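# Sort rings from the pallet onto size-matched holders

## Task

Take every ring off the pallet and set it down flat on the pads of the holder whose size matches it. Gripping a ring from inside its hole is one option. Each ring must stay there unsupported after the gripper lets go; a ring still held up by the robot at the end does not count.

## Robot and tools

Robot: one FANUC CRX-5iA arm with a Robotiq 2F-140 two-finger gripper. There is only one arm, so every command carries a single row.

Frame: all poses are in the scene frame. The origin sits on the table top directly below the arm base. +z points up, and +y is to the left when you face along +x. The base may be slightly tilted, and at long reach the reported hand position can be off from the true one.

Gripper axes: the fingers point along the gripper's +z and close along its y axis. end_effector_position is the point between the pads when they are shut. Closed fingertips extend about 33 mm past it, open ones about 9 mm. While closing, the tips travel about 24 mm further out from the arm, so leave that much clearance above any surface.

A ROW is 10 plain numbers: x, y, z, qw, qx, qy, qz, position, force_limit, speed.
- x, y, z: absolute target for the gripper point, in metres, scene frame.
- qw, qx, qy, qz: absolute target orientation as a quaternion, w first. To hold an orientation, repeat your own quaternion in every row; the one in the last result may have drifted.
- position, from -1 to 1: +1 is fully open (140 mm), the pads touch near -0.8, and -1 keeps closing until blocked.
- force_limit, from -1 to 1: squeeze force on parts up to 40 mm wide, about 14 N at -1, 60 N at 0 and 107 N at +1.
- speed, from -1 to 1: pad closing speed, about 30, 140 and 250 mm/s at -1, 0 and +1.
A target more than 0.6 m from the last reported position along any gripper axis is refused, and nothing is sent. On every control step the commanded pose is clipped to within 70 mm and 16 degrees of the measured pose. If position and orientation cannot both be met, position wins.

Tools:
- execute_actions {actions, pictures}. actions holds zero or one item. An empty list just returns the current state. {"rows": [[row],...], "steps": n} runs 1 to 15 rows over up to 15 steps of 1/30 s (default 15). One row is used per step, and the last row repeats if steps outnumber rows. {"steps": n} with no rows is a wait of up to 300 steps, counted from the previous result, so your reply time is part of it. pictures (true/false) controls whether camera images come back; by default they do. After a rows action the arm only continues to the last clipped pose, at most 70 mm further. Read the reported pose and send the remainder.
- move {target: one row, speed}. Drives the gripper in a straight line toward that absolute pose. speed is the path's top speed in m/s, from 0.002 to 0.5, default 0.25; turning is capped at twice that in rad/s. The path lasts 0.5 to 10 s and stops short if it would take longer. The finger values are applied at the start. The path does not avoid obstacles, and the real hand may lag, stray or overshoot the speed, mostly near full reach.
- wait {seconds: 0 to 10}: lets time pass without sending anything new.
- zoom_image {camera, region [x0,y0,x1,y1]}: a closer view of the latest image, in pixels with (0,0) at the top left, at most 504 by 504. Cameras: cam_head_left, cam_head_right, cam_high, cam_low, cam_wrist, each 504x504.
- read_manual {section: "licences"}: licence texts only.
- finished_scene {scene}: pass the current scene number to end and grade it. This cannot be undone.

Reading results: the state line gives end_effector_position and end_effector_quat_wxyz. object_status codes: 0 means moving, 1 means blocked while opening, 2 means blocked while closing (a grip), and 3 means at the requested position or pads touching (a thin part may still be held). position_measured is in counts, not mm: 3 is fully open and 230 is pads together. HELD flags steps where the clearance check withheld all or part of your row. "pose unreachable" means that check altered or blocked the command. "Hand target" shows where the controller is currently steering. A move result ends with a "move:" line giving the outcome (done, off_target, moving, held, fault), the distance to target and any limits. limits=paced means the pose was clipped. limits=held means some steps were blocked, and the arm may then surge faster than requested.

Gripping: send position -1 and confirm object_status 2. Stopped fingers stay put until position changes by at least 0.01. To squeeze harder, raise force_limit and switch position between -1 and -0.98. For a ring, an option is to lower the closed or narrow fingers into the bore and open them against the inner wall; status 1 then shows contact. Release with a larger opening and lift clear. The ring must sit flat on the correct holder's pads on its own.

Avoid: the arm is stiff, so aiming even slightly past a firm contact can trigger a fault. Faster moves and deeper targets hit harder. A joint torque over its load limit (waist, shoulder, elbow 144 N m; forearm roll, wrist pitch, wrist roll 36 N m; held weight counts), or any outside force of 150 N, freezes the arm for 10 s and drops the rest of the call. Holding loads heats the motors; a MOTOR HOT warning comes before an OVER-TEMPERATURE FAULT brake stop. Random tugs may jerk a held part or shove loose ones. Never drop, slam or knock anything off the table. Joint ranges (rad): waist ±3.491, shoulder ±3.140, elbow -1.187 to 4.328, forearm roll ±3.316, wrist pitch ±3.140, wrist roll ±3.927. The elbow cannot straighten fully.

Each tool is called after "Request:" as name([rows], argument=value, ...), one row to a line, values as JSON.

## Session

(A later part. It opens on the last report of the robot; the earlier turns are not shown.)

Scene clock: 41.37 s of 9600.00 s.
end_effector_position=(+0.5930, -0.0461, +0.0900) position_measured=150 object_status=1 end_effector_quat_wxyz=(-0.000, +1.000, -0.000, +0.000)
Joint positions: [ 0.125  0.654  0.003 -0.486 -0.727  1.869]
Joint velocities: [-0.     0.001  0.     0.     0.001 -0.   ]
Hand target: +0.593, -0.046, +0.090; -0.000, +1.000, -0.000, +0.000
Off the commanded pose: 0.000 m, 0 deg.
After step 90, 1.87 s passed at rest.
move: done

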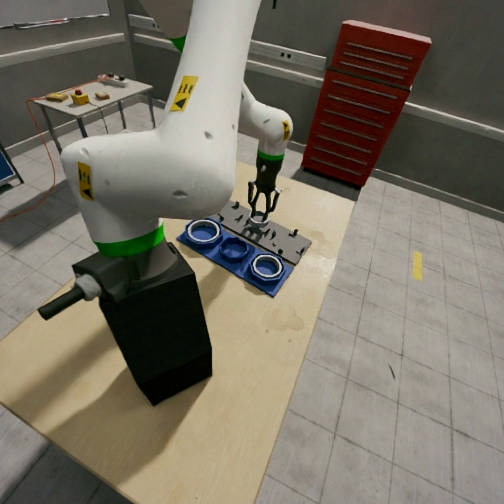

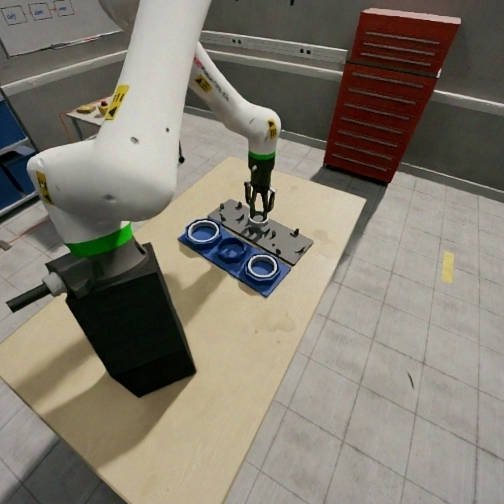

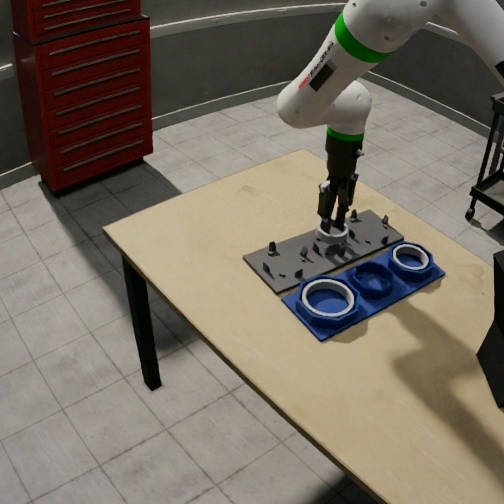

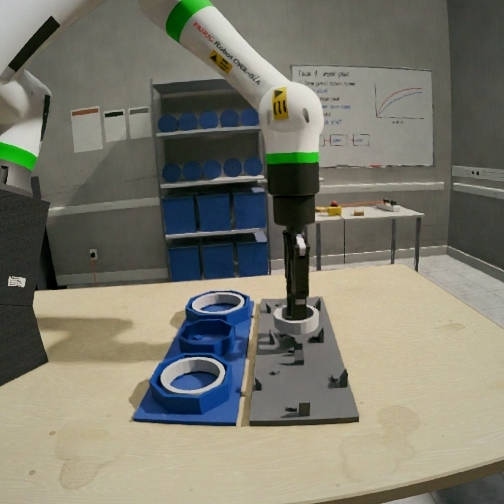

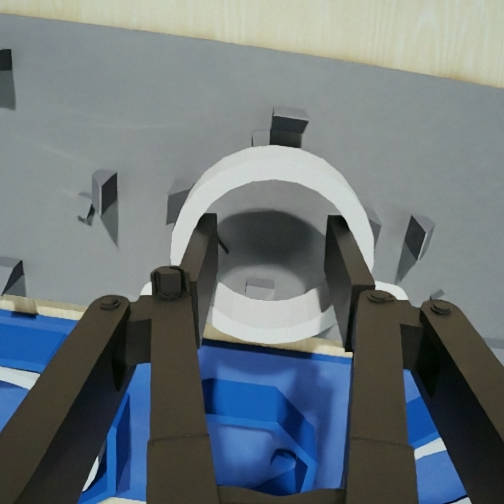

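Request:
move(target=[0.593,-0.046,0.066,0,1,0,0,1,0,-0.5], speed=0.04)

Request:
zoom_image(camera="cam_low", region=[245,280,345,380])

Scene clock: 45.27 s of 9600.00 s.
end_effector_position=(+0.5930, -0.0460, +0.0660) position_measured=150 object_status=1 end_effector_quat_wxyz=(-0.000, +1.000, +0.000, +0.000)
Joint positions: [ 0.137  0.701  0.02  -0.5   -0.697  1.878]
Joint velocities: [ 0.     0.002  0.003 -0.001 -0.001  0.001]
Hand target: +0.593, -0.046, +0.066; -0.000, +1.000, +0.000, -0.000
Off the commanded pose: 0.000 m, 0 deg.
After step 90, 0.03 s passed at rest.
move: done

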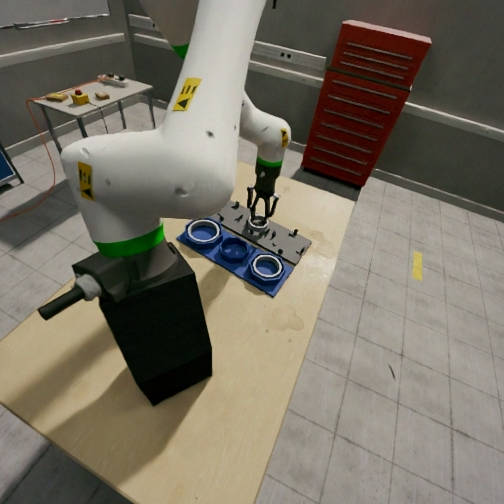

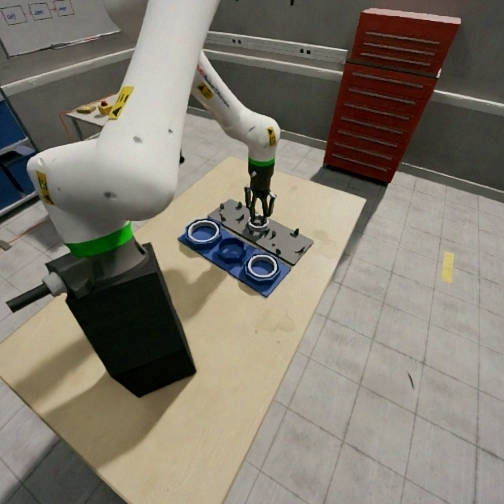

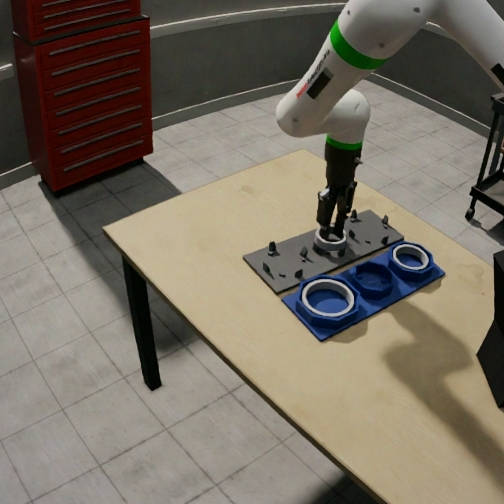

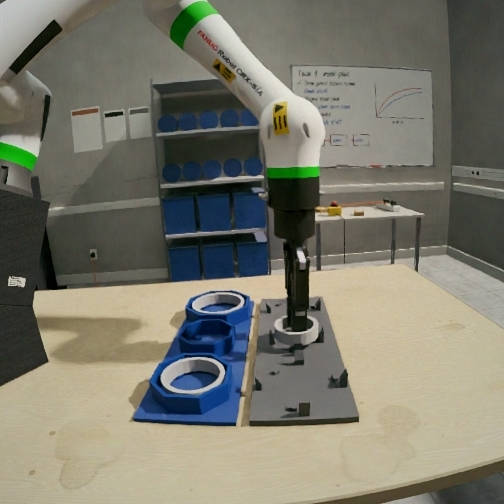

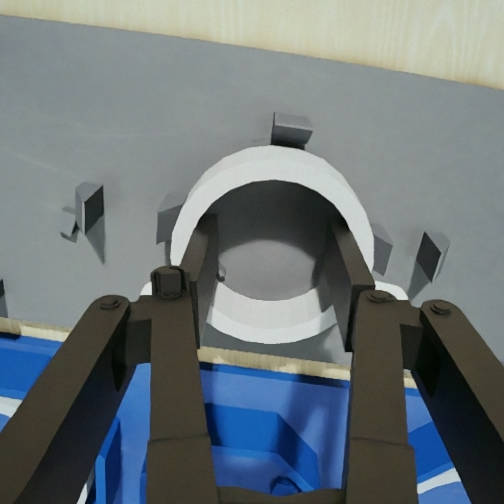

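Region (245, 280, 345, 380) of cam_low's 504x504 image, scaled by 5.040, with more detail than that image has.

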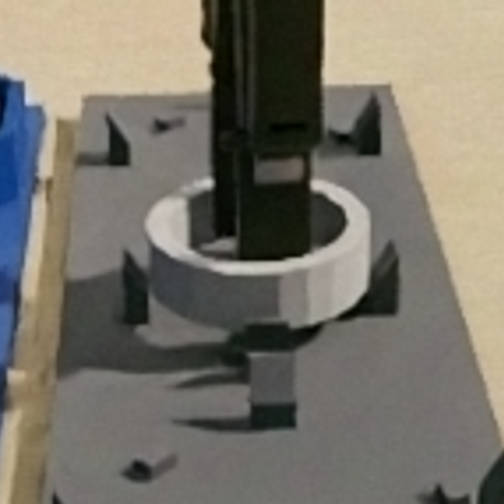

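Request:
move(target=[0.593,-0.046,0.055,0,1,0,0,1,0,-0.5], speed=0.02)

Request:
zoom_image(camera="cam_low", region=[245,280,345,380])

Scene clock: 48.07 s of 9600.00 s.
end_effector_position=(+0.5931, -0.0460, +0.0551) position_measured=150 object_status=1 end_effector_quat_wxyz=(+0.000, +1.000, +0.000, +0.000)
Joint positions: [ 0.142  0.722  0.029 -0.506 -0.683  1.882]
Joint velocities: [ 0.     0.002  0.001 -0.     0.001 -0.   ]
Hand target: +0.593, -0.046, +0.055; -0.000, +1.000, +0.000, -0.000
Off the commanded pose: 0.000 m, 0 deg.
move: done

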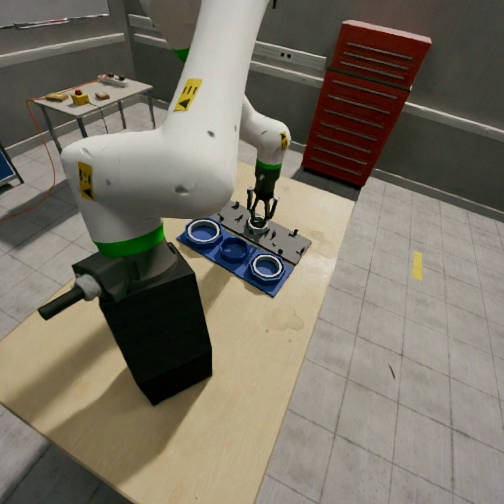

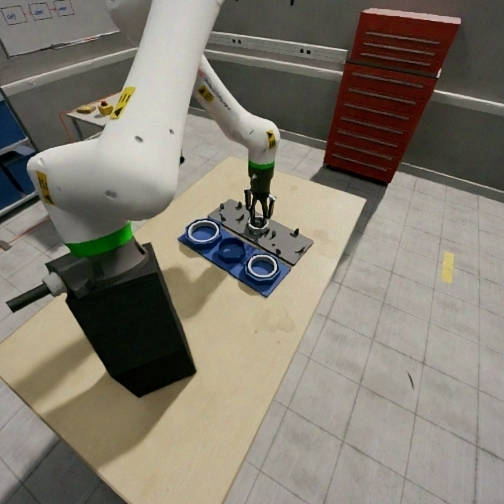

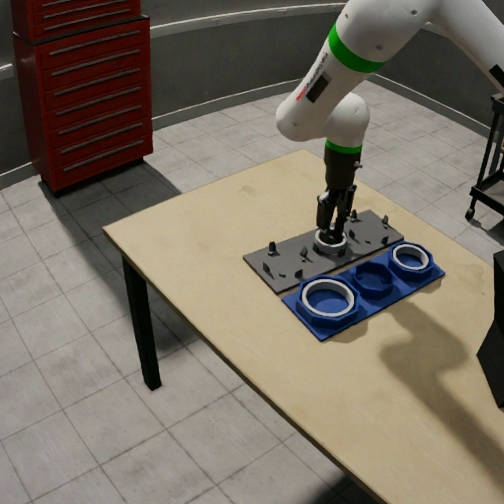

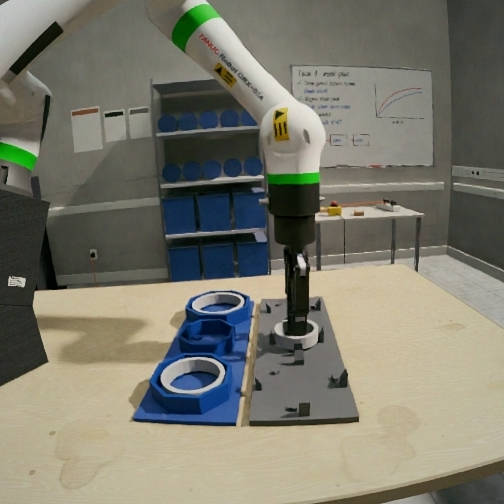

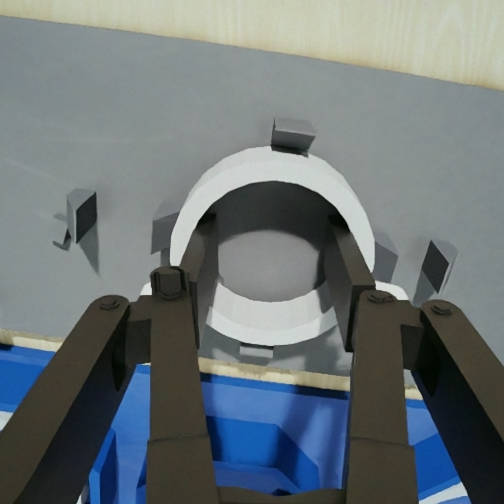

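Region (245, 280, 345, 380) of cam_low's 504x504 image, scaled by 5.040, with more detail than that image has.

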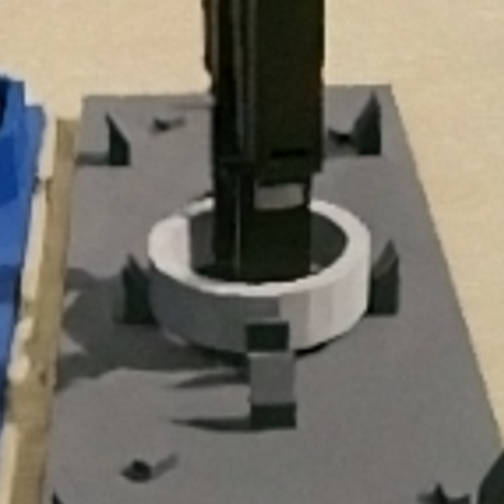

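Request:
move(target=[0.593,-0.046,0.053,0,1,0,0,1,0,-0.5], speed=0.01)

Request:
move(target=[0.593,-0.046,0.053,0,1,0,0,-0.5,0,-0.3])

Request:
move(target=[0.593,-0.046,0.10,0,1,0,0,-0.5,0,0], speed=0.15)

Request:
move(target=[0.397,-0.169,0.10,0,1,0,0,-0.3,0,0])

Scene clock: 52.60 s of 9600.00 s.
end_effector_position=(+0.5930, -0.0460, +0.0530) position_measured=150 object_status=1 end_effector_quat_wxyz=(-0.000, +1.000, +0.000, -0.000)
Joint positions: [ 0.143  0.726  0.03  -0.508 -0.681  1.883]
Joint velocities: [ 0.     0.001  0.    -0.    -0.     0.   ]
Hand target: +0.593, -0.046, +0.053; -0.000, +1.000, +0.000, -0.000
Off the commanded pose: 0.000 m, 0 deg.
After step 90, 0.83 s passed at rest.
move: done

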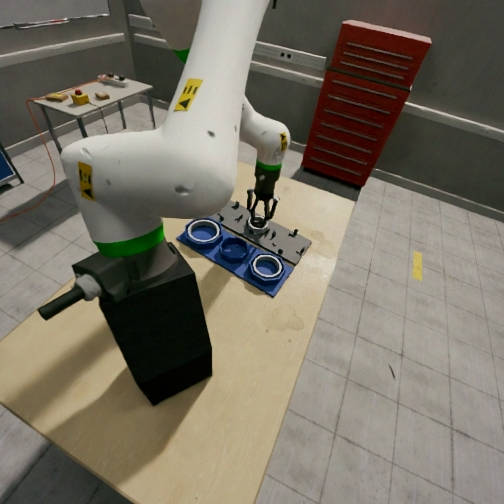

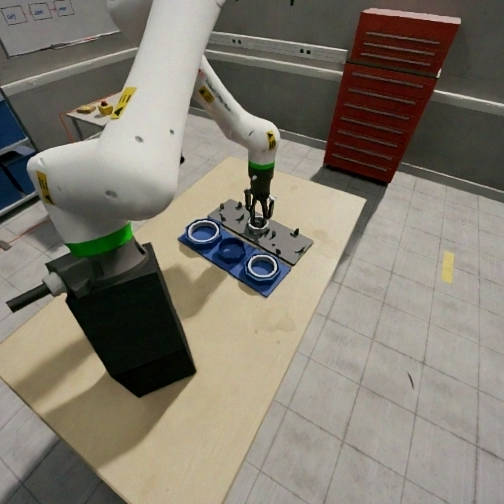

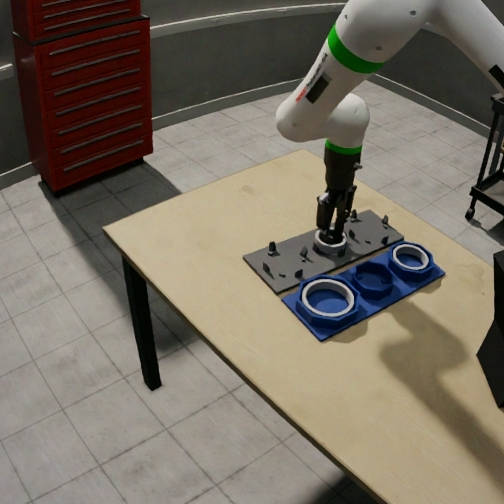

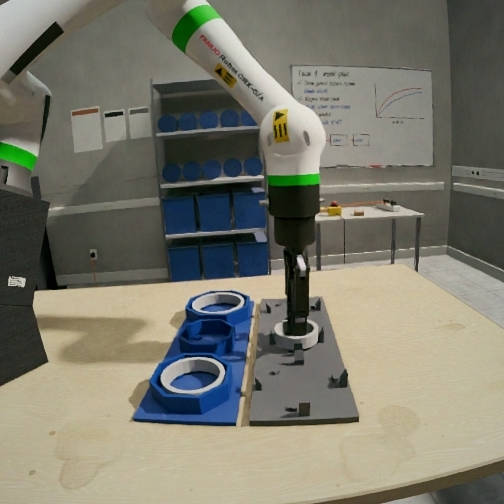

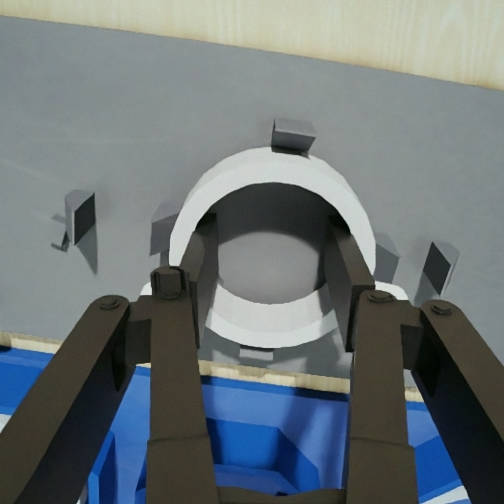

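Scene clock: 53.30 s of 9600.00 s.
end_effector_position=(+0.5930, -0.0460, +0.0530) position_measured=192 object_status=3 end_effector_quat_wxyz=(-0.000, +1.000, +0.000, +0.000)
Joint positions: [ 0.143  0.726  0.03  -0.508 -0.681  1.883]
Joint velocities: [-0.     0.001 -0.    -0.001  0.    -0.001]
Hand target: +0.593, -0.046, +0.053; -0.000, +1.000, +0.000, -0.000
Off the commanded pose: 0.000 m, 0 deg.
move: done

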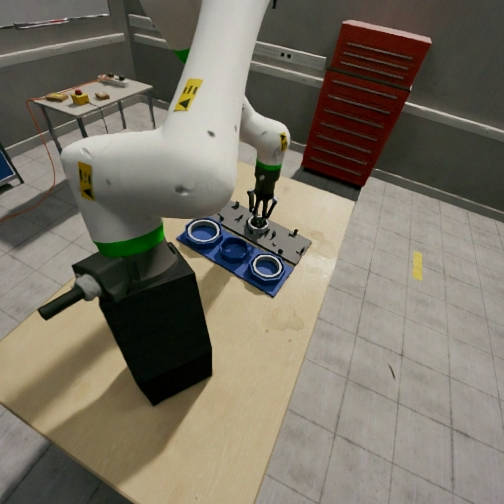

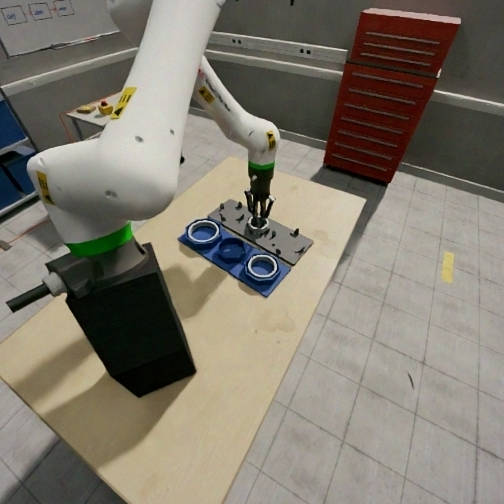

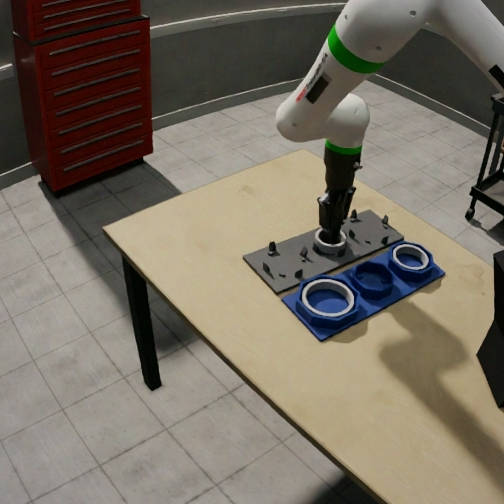

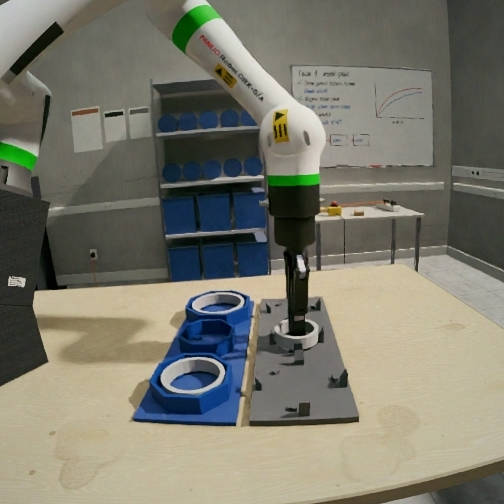

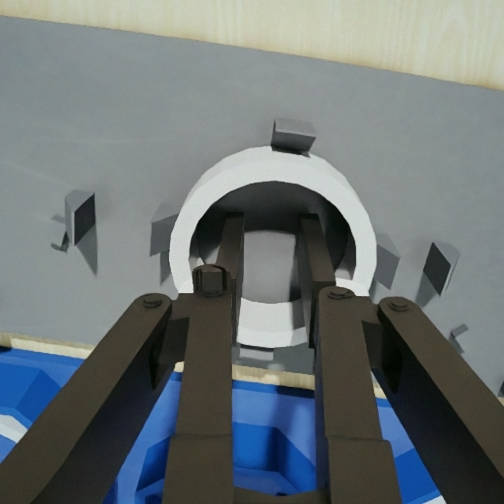

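Scene clock: 54.03 s of 9600.00 s.
end_effector_position=(+0.5929, -0.0460, +0.1000) position_measured=192 object_status=3 end_effector_quat_wxyz=(+0.000, +1.000, -0.000, -0.000)
Joint positions: [ 0.12   0.635 -0.003 -0.48  -0.741  1.865]
Joint velocities: [-0.001 -0.001  0.001  0.     0.001 -0.001]
Hand target: +0.593, -0.046, +0.100; +0.000, +1.000, -0.000, +0.000
Off the commanded pose: 0.000 m, 0 deg.
move: done

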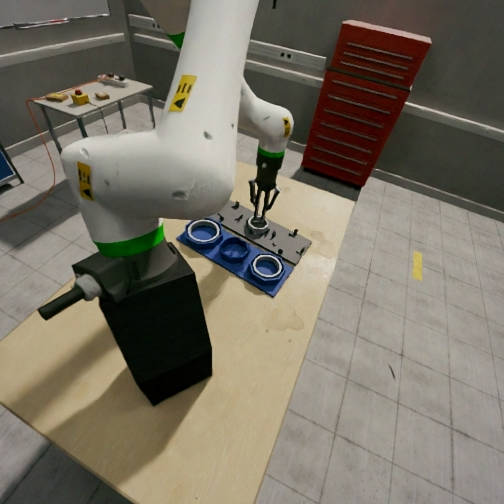

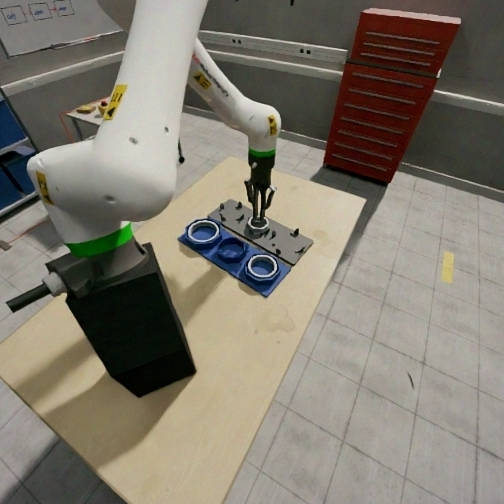

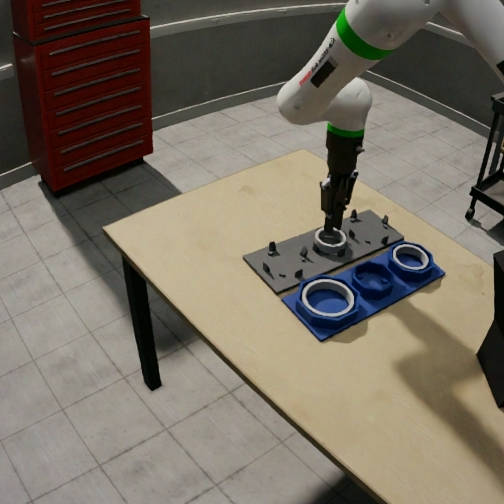

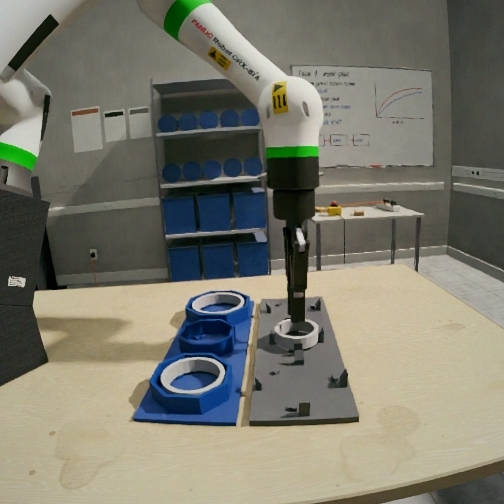

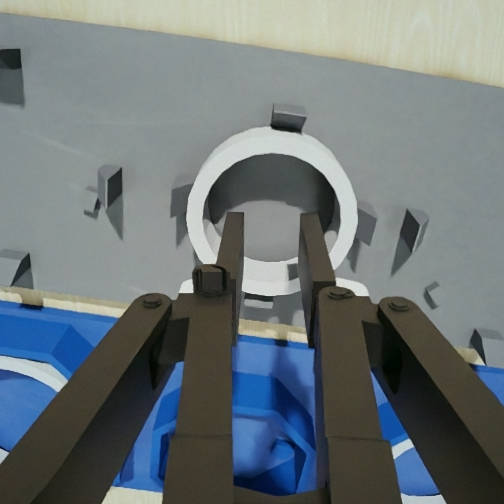

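Scene clock: 55.37 s of 9600.00 s.
end_effector_position=(+0.3963, -0.1692, +0.0997) position_measured=167 object_status=3 end_effector_quat_wxyz=(+0.000, +1.000, +0.000, -0.001)
Joint positions: [-0.185  0.593 -0.354 -0.705 -0.603  2.429]
Joint velocities: [-0.001  0.    -0.    -0.     0.     0.   ]
Hand target: +0.396, -0.169, +0.100; +0.000, +1.000, +0.000, -0.001
Off the commanded pose: 0.001 m, 0 deg.
move: done

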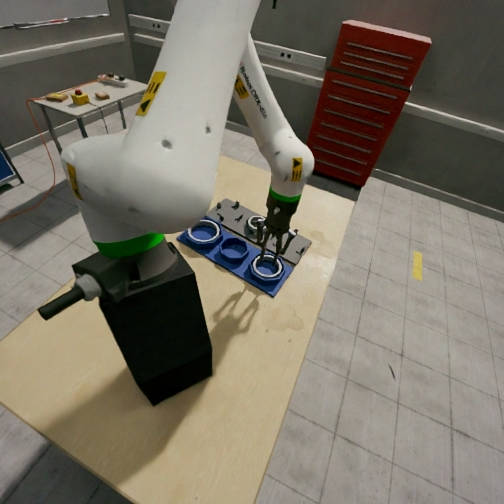

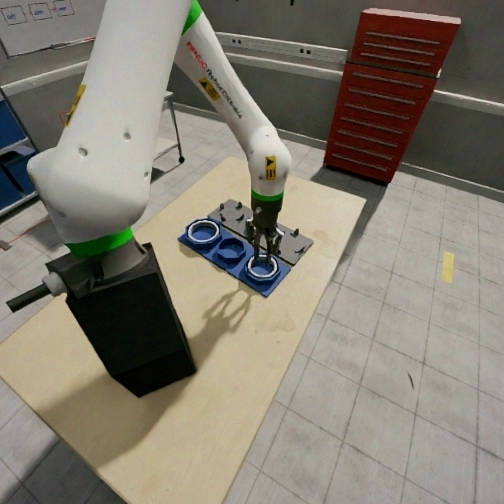

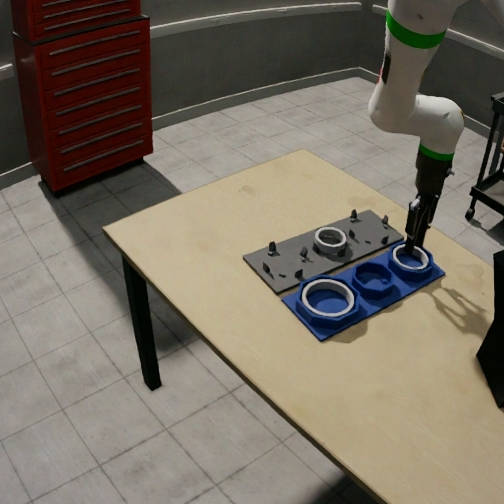

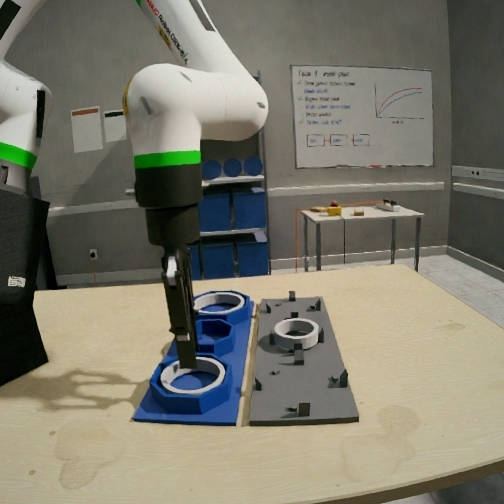

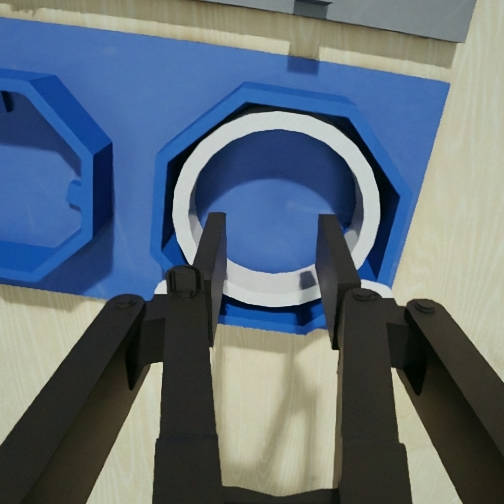

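Request:
move(target=[0.3975,-0.1715,0.049,0,1,0,0,-0.3,0,0], speed=0.1)

Request:
move(target=[0.3975,-0.1715,0.049,0,1,0,0,1,0,-0.5])

Request:
move(target=[0.3975,-0.1715,0.10,0,1,0,0,1,0,-0.5], speed=0.12)

Request:
move(target=[0.573,-0.195,0.09,0,1,0,0,1,0,-0.5], speed=0.2)

Request:
zoom_image(camera="cam_low", region=[230,290,370,430])

Scene clock: 61.20 s of 9600.00 s.
end_effector_position=(+0.3975, -0.1715, +0.0489) position_measured=167 object_status=3 end_effector_quat_wxyz=(-0.000, +1.000, +0.000, -0.000)
Joint positions: [-0.162  0.719 -0.297 -0.786 -0.543  2.501]
Joint velocities: [-0.     0.001 -0.    -0.     0.001 -0.   ]
Hand target: +0.397, -0.172, +0.049; -0.000, +1.000, +0.000, -0.000
Off the commanded pose: 0.000 m, 0 deg.
After step 90, 2.00 s passed at rest.
move: done

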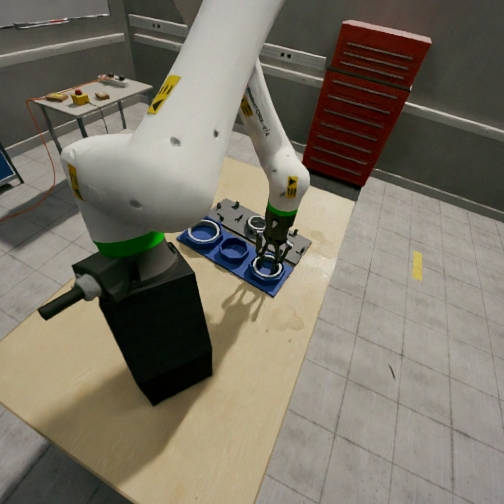

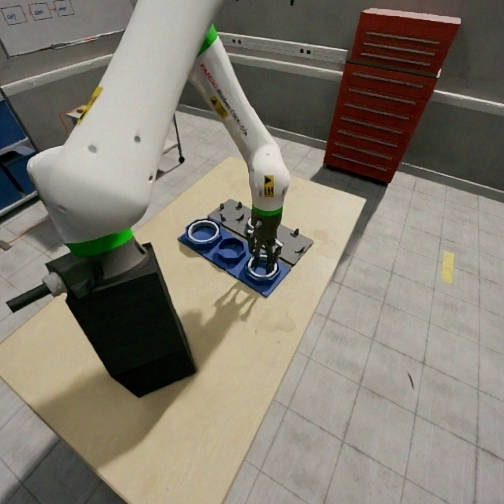

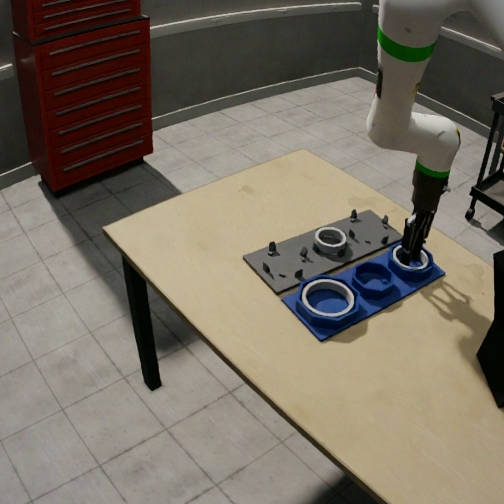

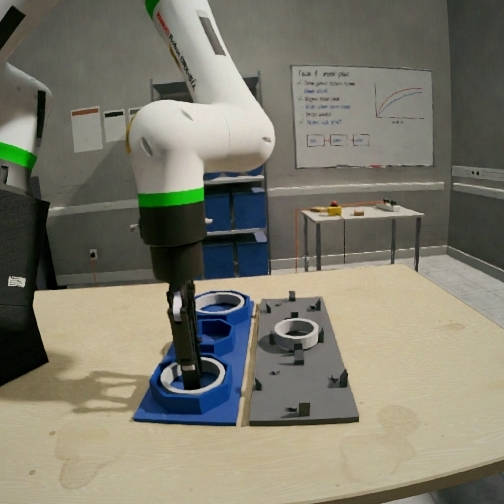

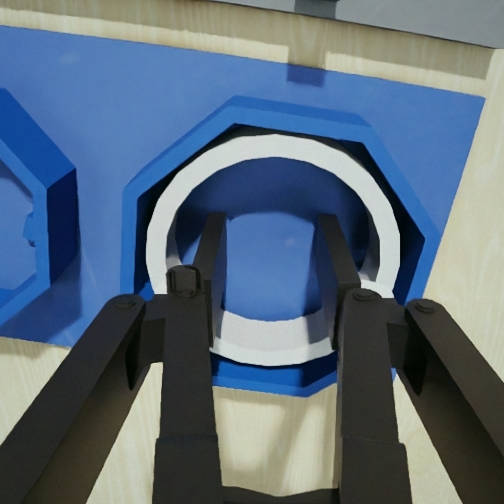

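Scene clock: 61.90 s of 9600.00 s.
end_effector_position=(+0.3975, -0.1715, +0.0490) position_measured=117 object_status=1 end_effector_quat_wxyz=(-0.000, +1.000, -0.000, +0.000)
Joint positions: [-0.162  0.719 -0.297 -0.786 -0.543  2.501]
Joint velocities: [-0.    -0.001  0.001 -0.     0.001 -0.001]
Hand target: +0.398, -0.171, +0.049; -0.000, +1.000, +0.000, +0.000
Off the commanded pose: 0.000 m, 0 deg.
move: done

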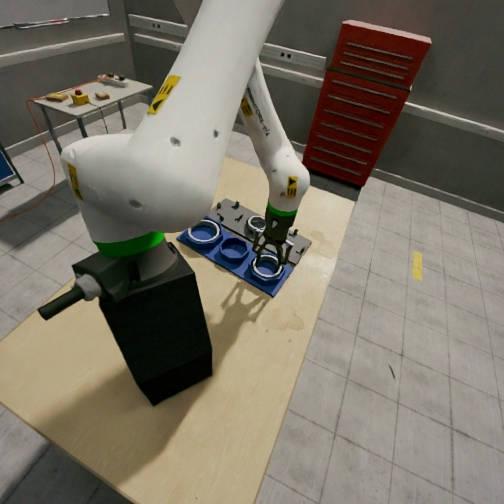

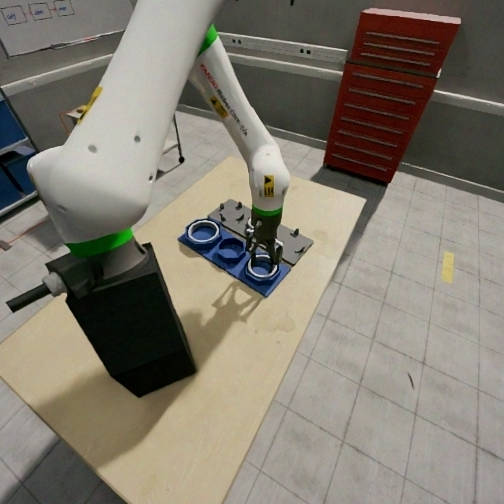

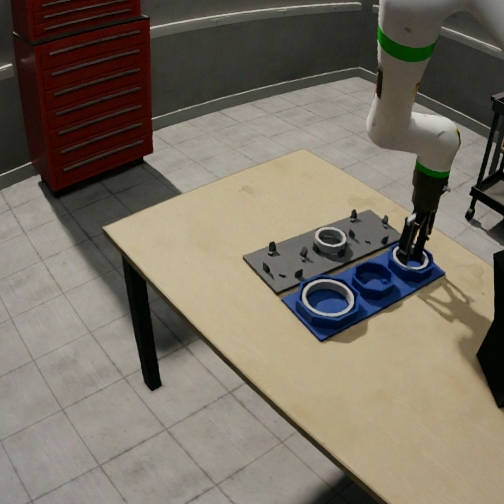

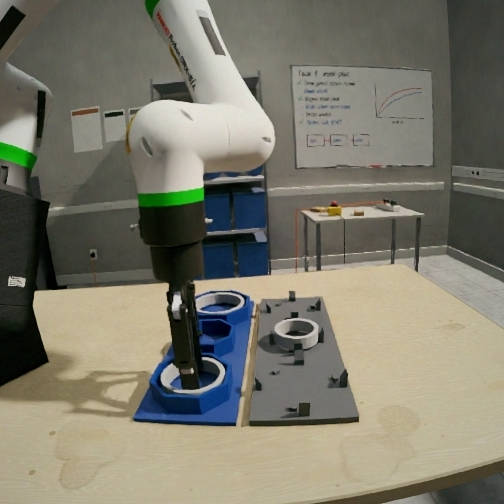

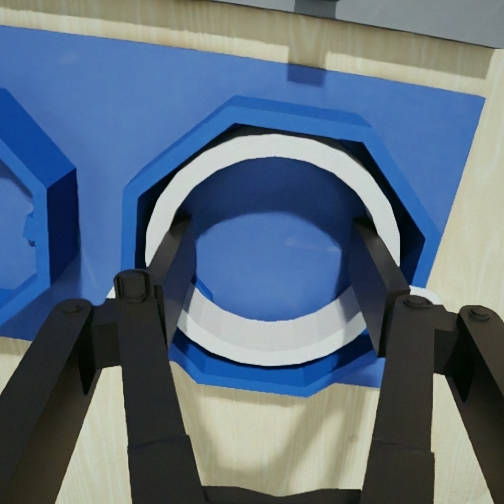

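Scene clock: 62.67 s of 9600.00 s.
end_effector_position=(+0.3975, -0.1715, +0.1001) position_measured=117 object_status=1 end_effector_quat_wxyz=(+0.000, +1.000, -0.000, -0.000)
Joint positions: [-0.19   0.596 -0.348 -0.705 -0.606  2.432]
Joint velocities: [-0.     0.001  0.     0.    -0.002 -0.   ]
Hand target: +0.397, -0.171, +0.100; +0.000, +1.000, -0.000, +0.000
Off the commanded pose: 0.000 m, 0 deg.
move: done

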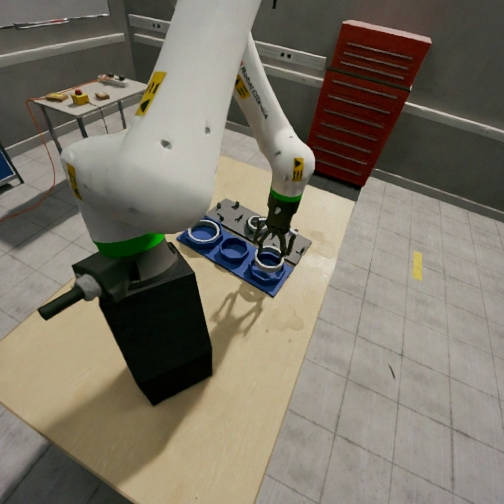

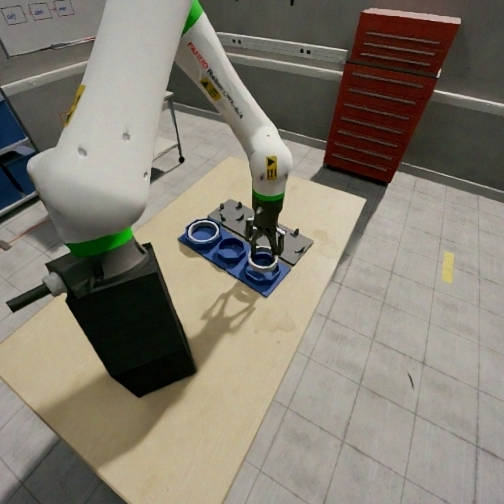

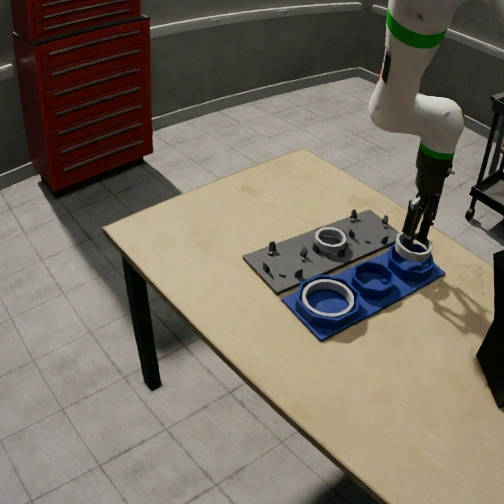

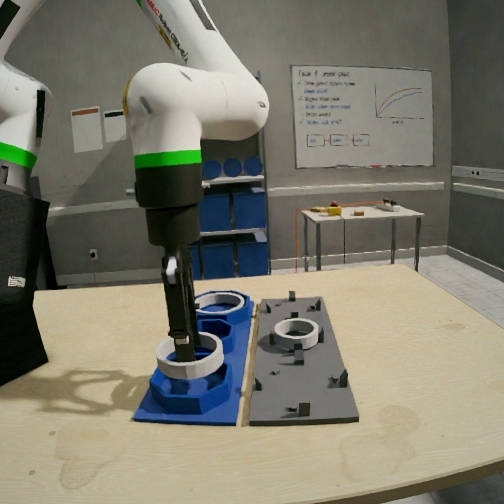

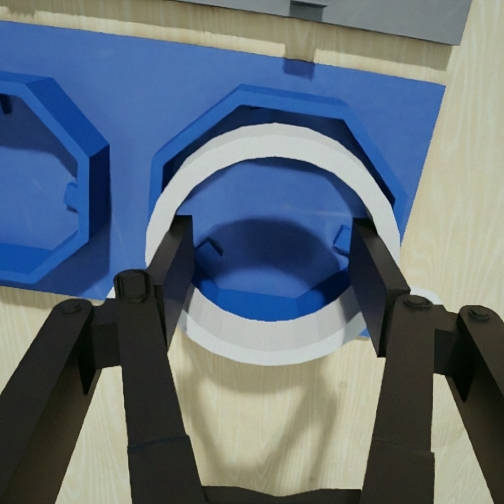

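Scene clock: 63.97 s of 9600.00 s.
end_effector_position=(+0.5730, -0.1952, +0.0904) position_measured=117 object_status=1 end_effector_quat_wxyz=(+0.000, +1.000, -0.000, +0.000)
Joint positions: [-0.129  0.791  0.104 -0.53  -0.793  2.147]
Joint velocities: [-0.     0.001  0.001 -0.001 -0.001  0.001]
Hand target: +0.573, -0.195, +0.090; +0.000, +1.000, -0.000, +0.000
Off the commanded pose: 0.000 m, 0 deg.
move: done

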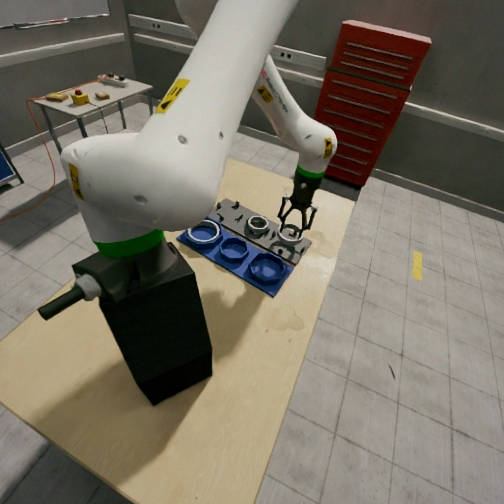

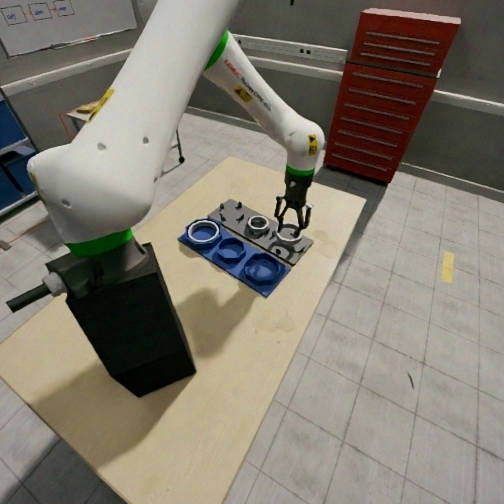

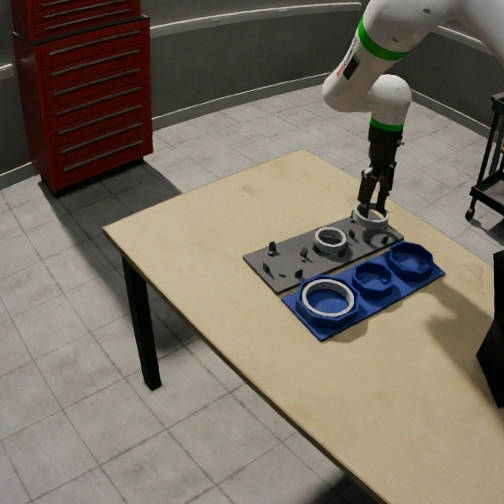

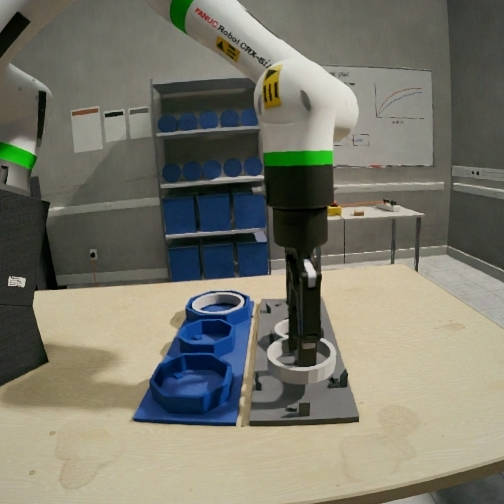

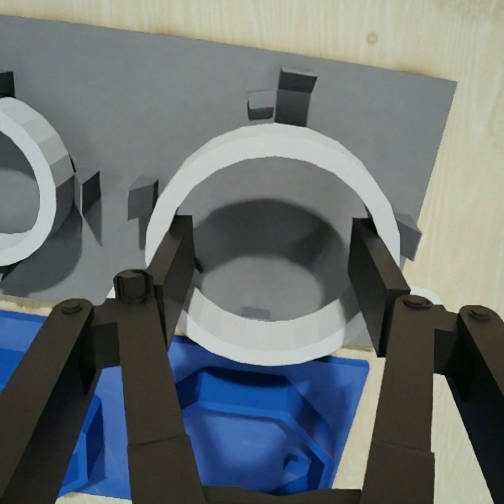

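Region (230, 290, 370, 430) of cam_low's 504x504 image, scaled by 3.600, with more detail than that image has.

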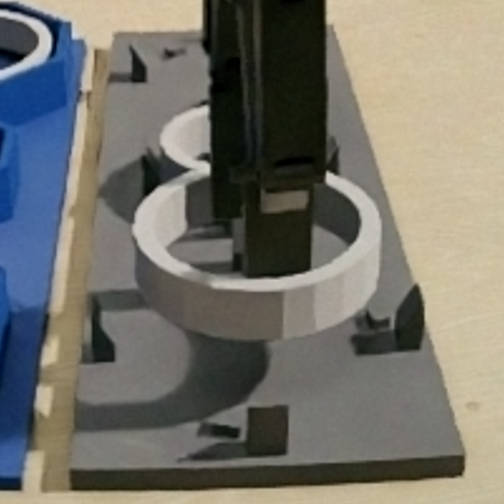

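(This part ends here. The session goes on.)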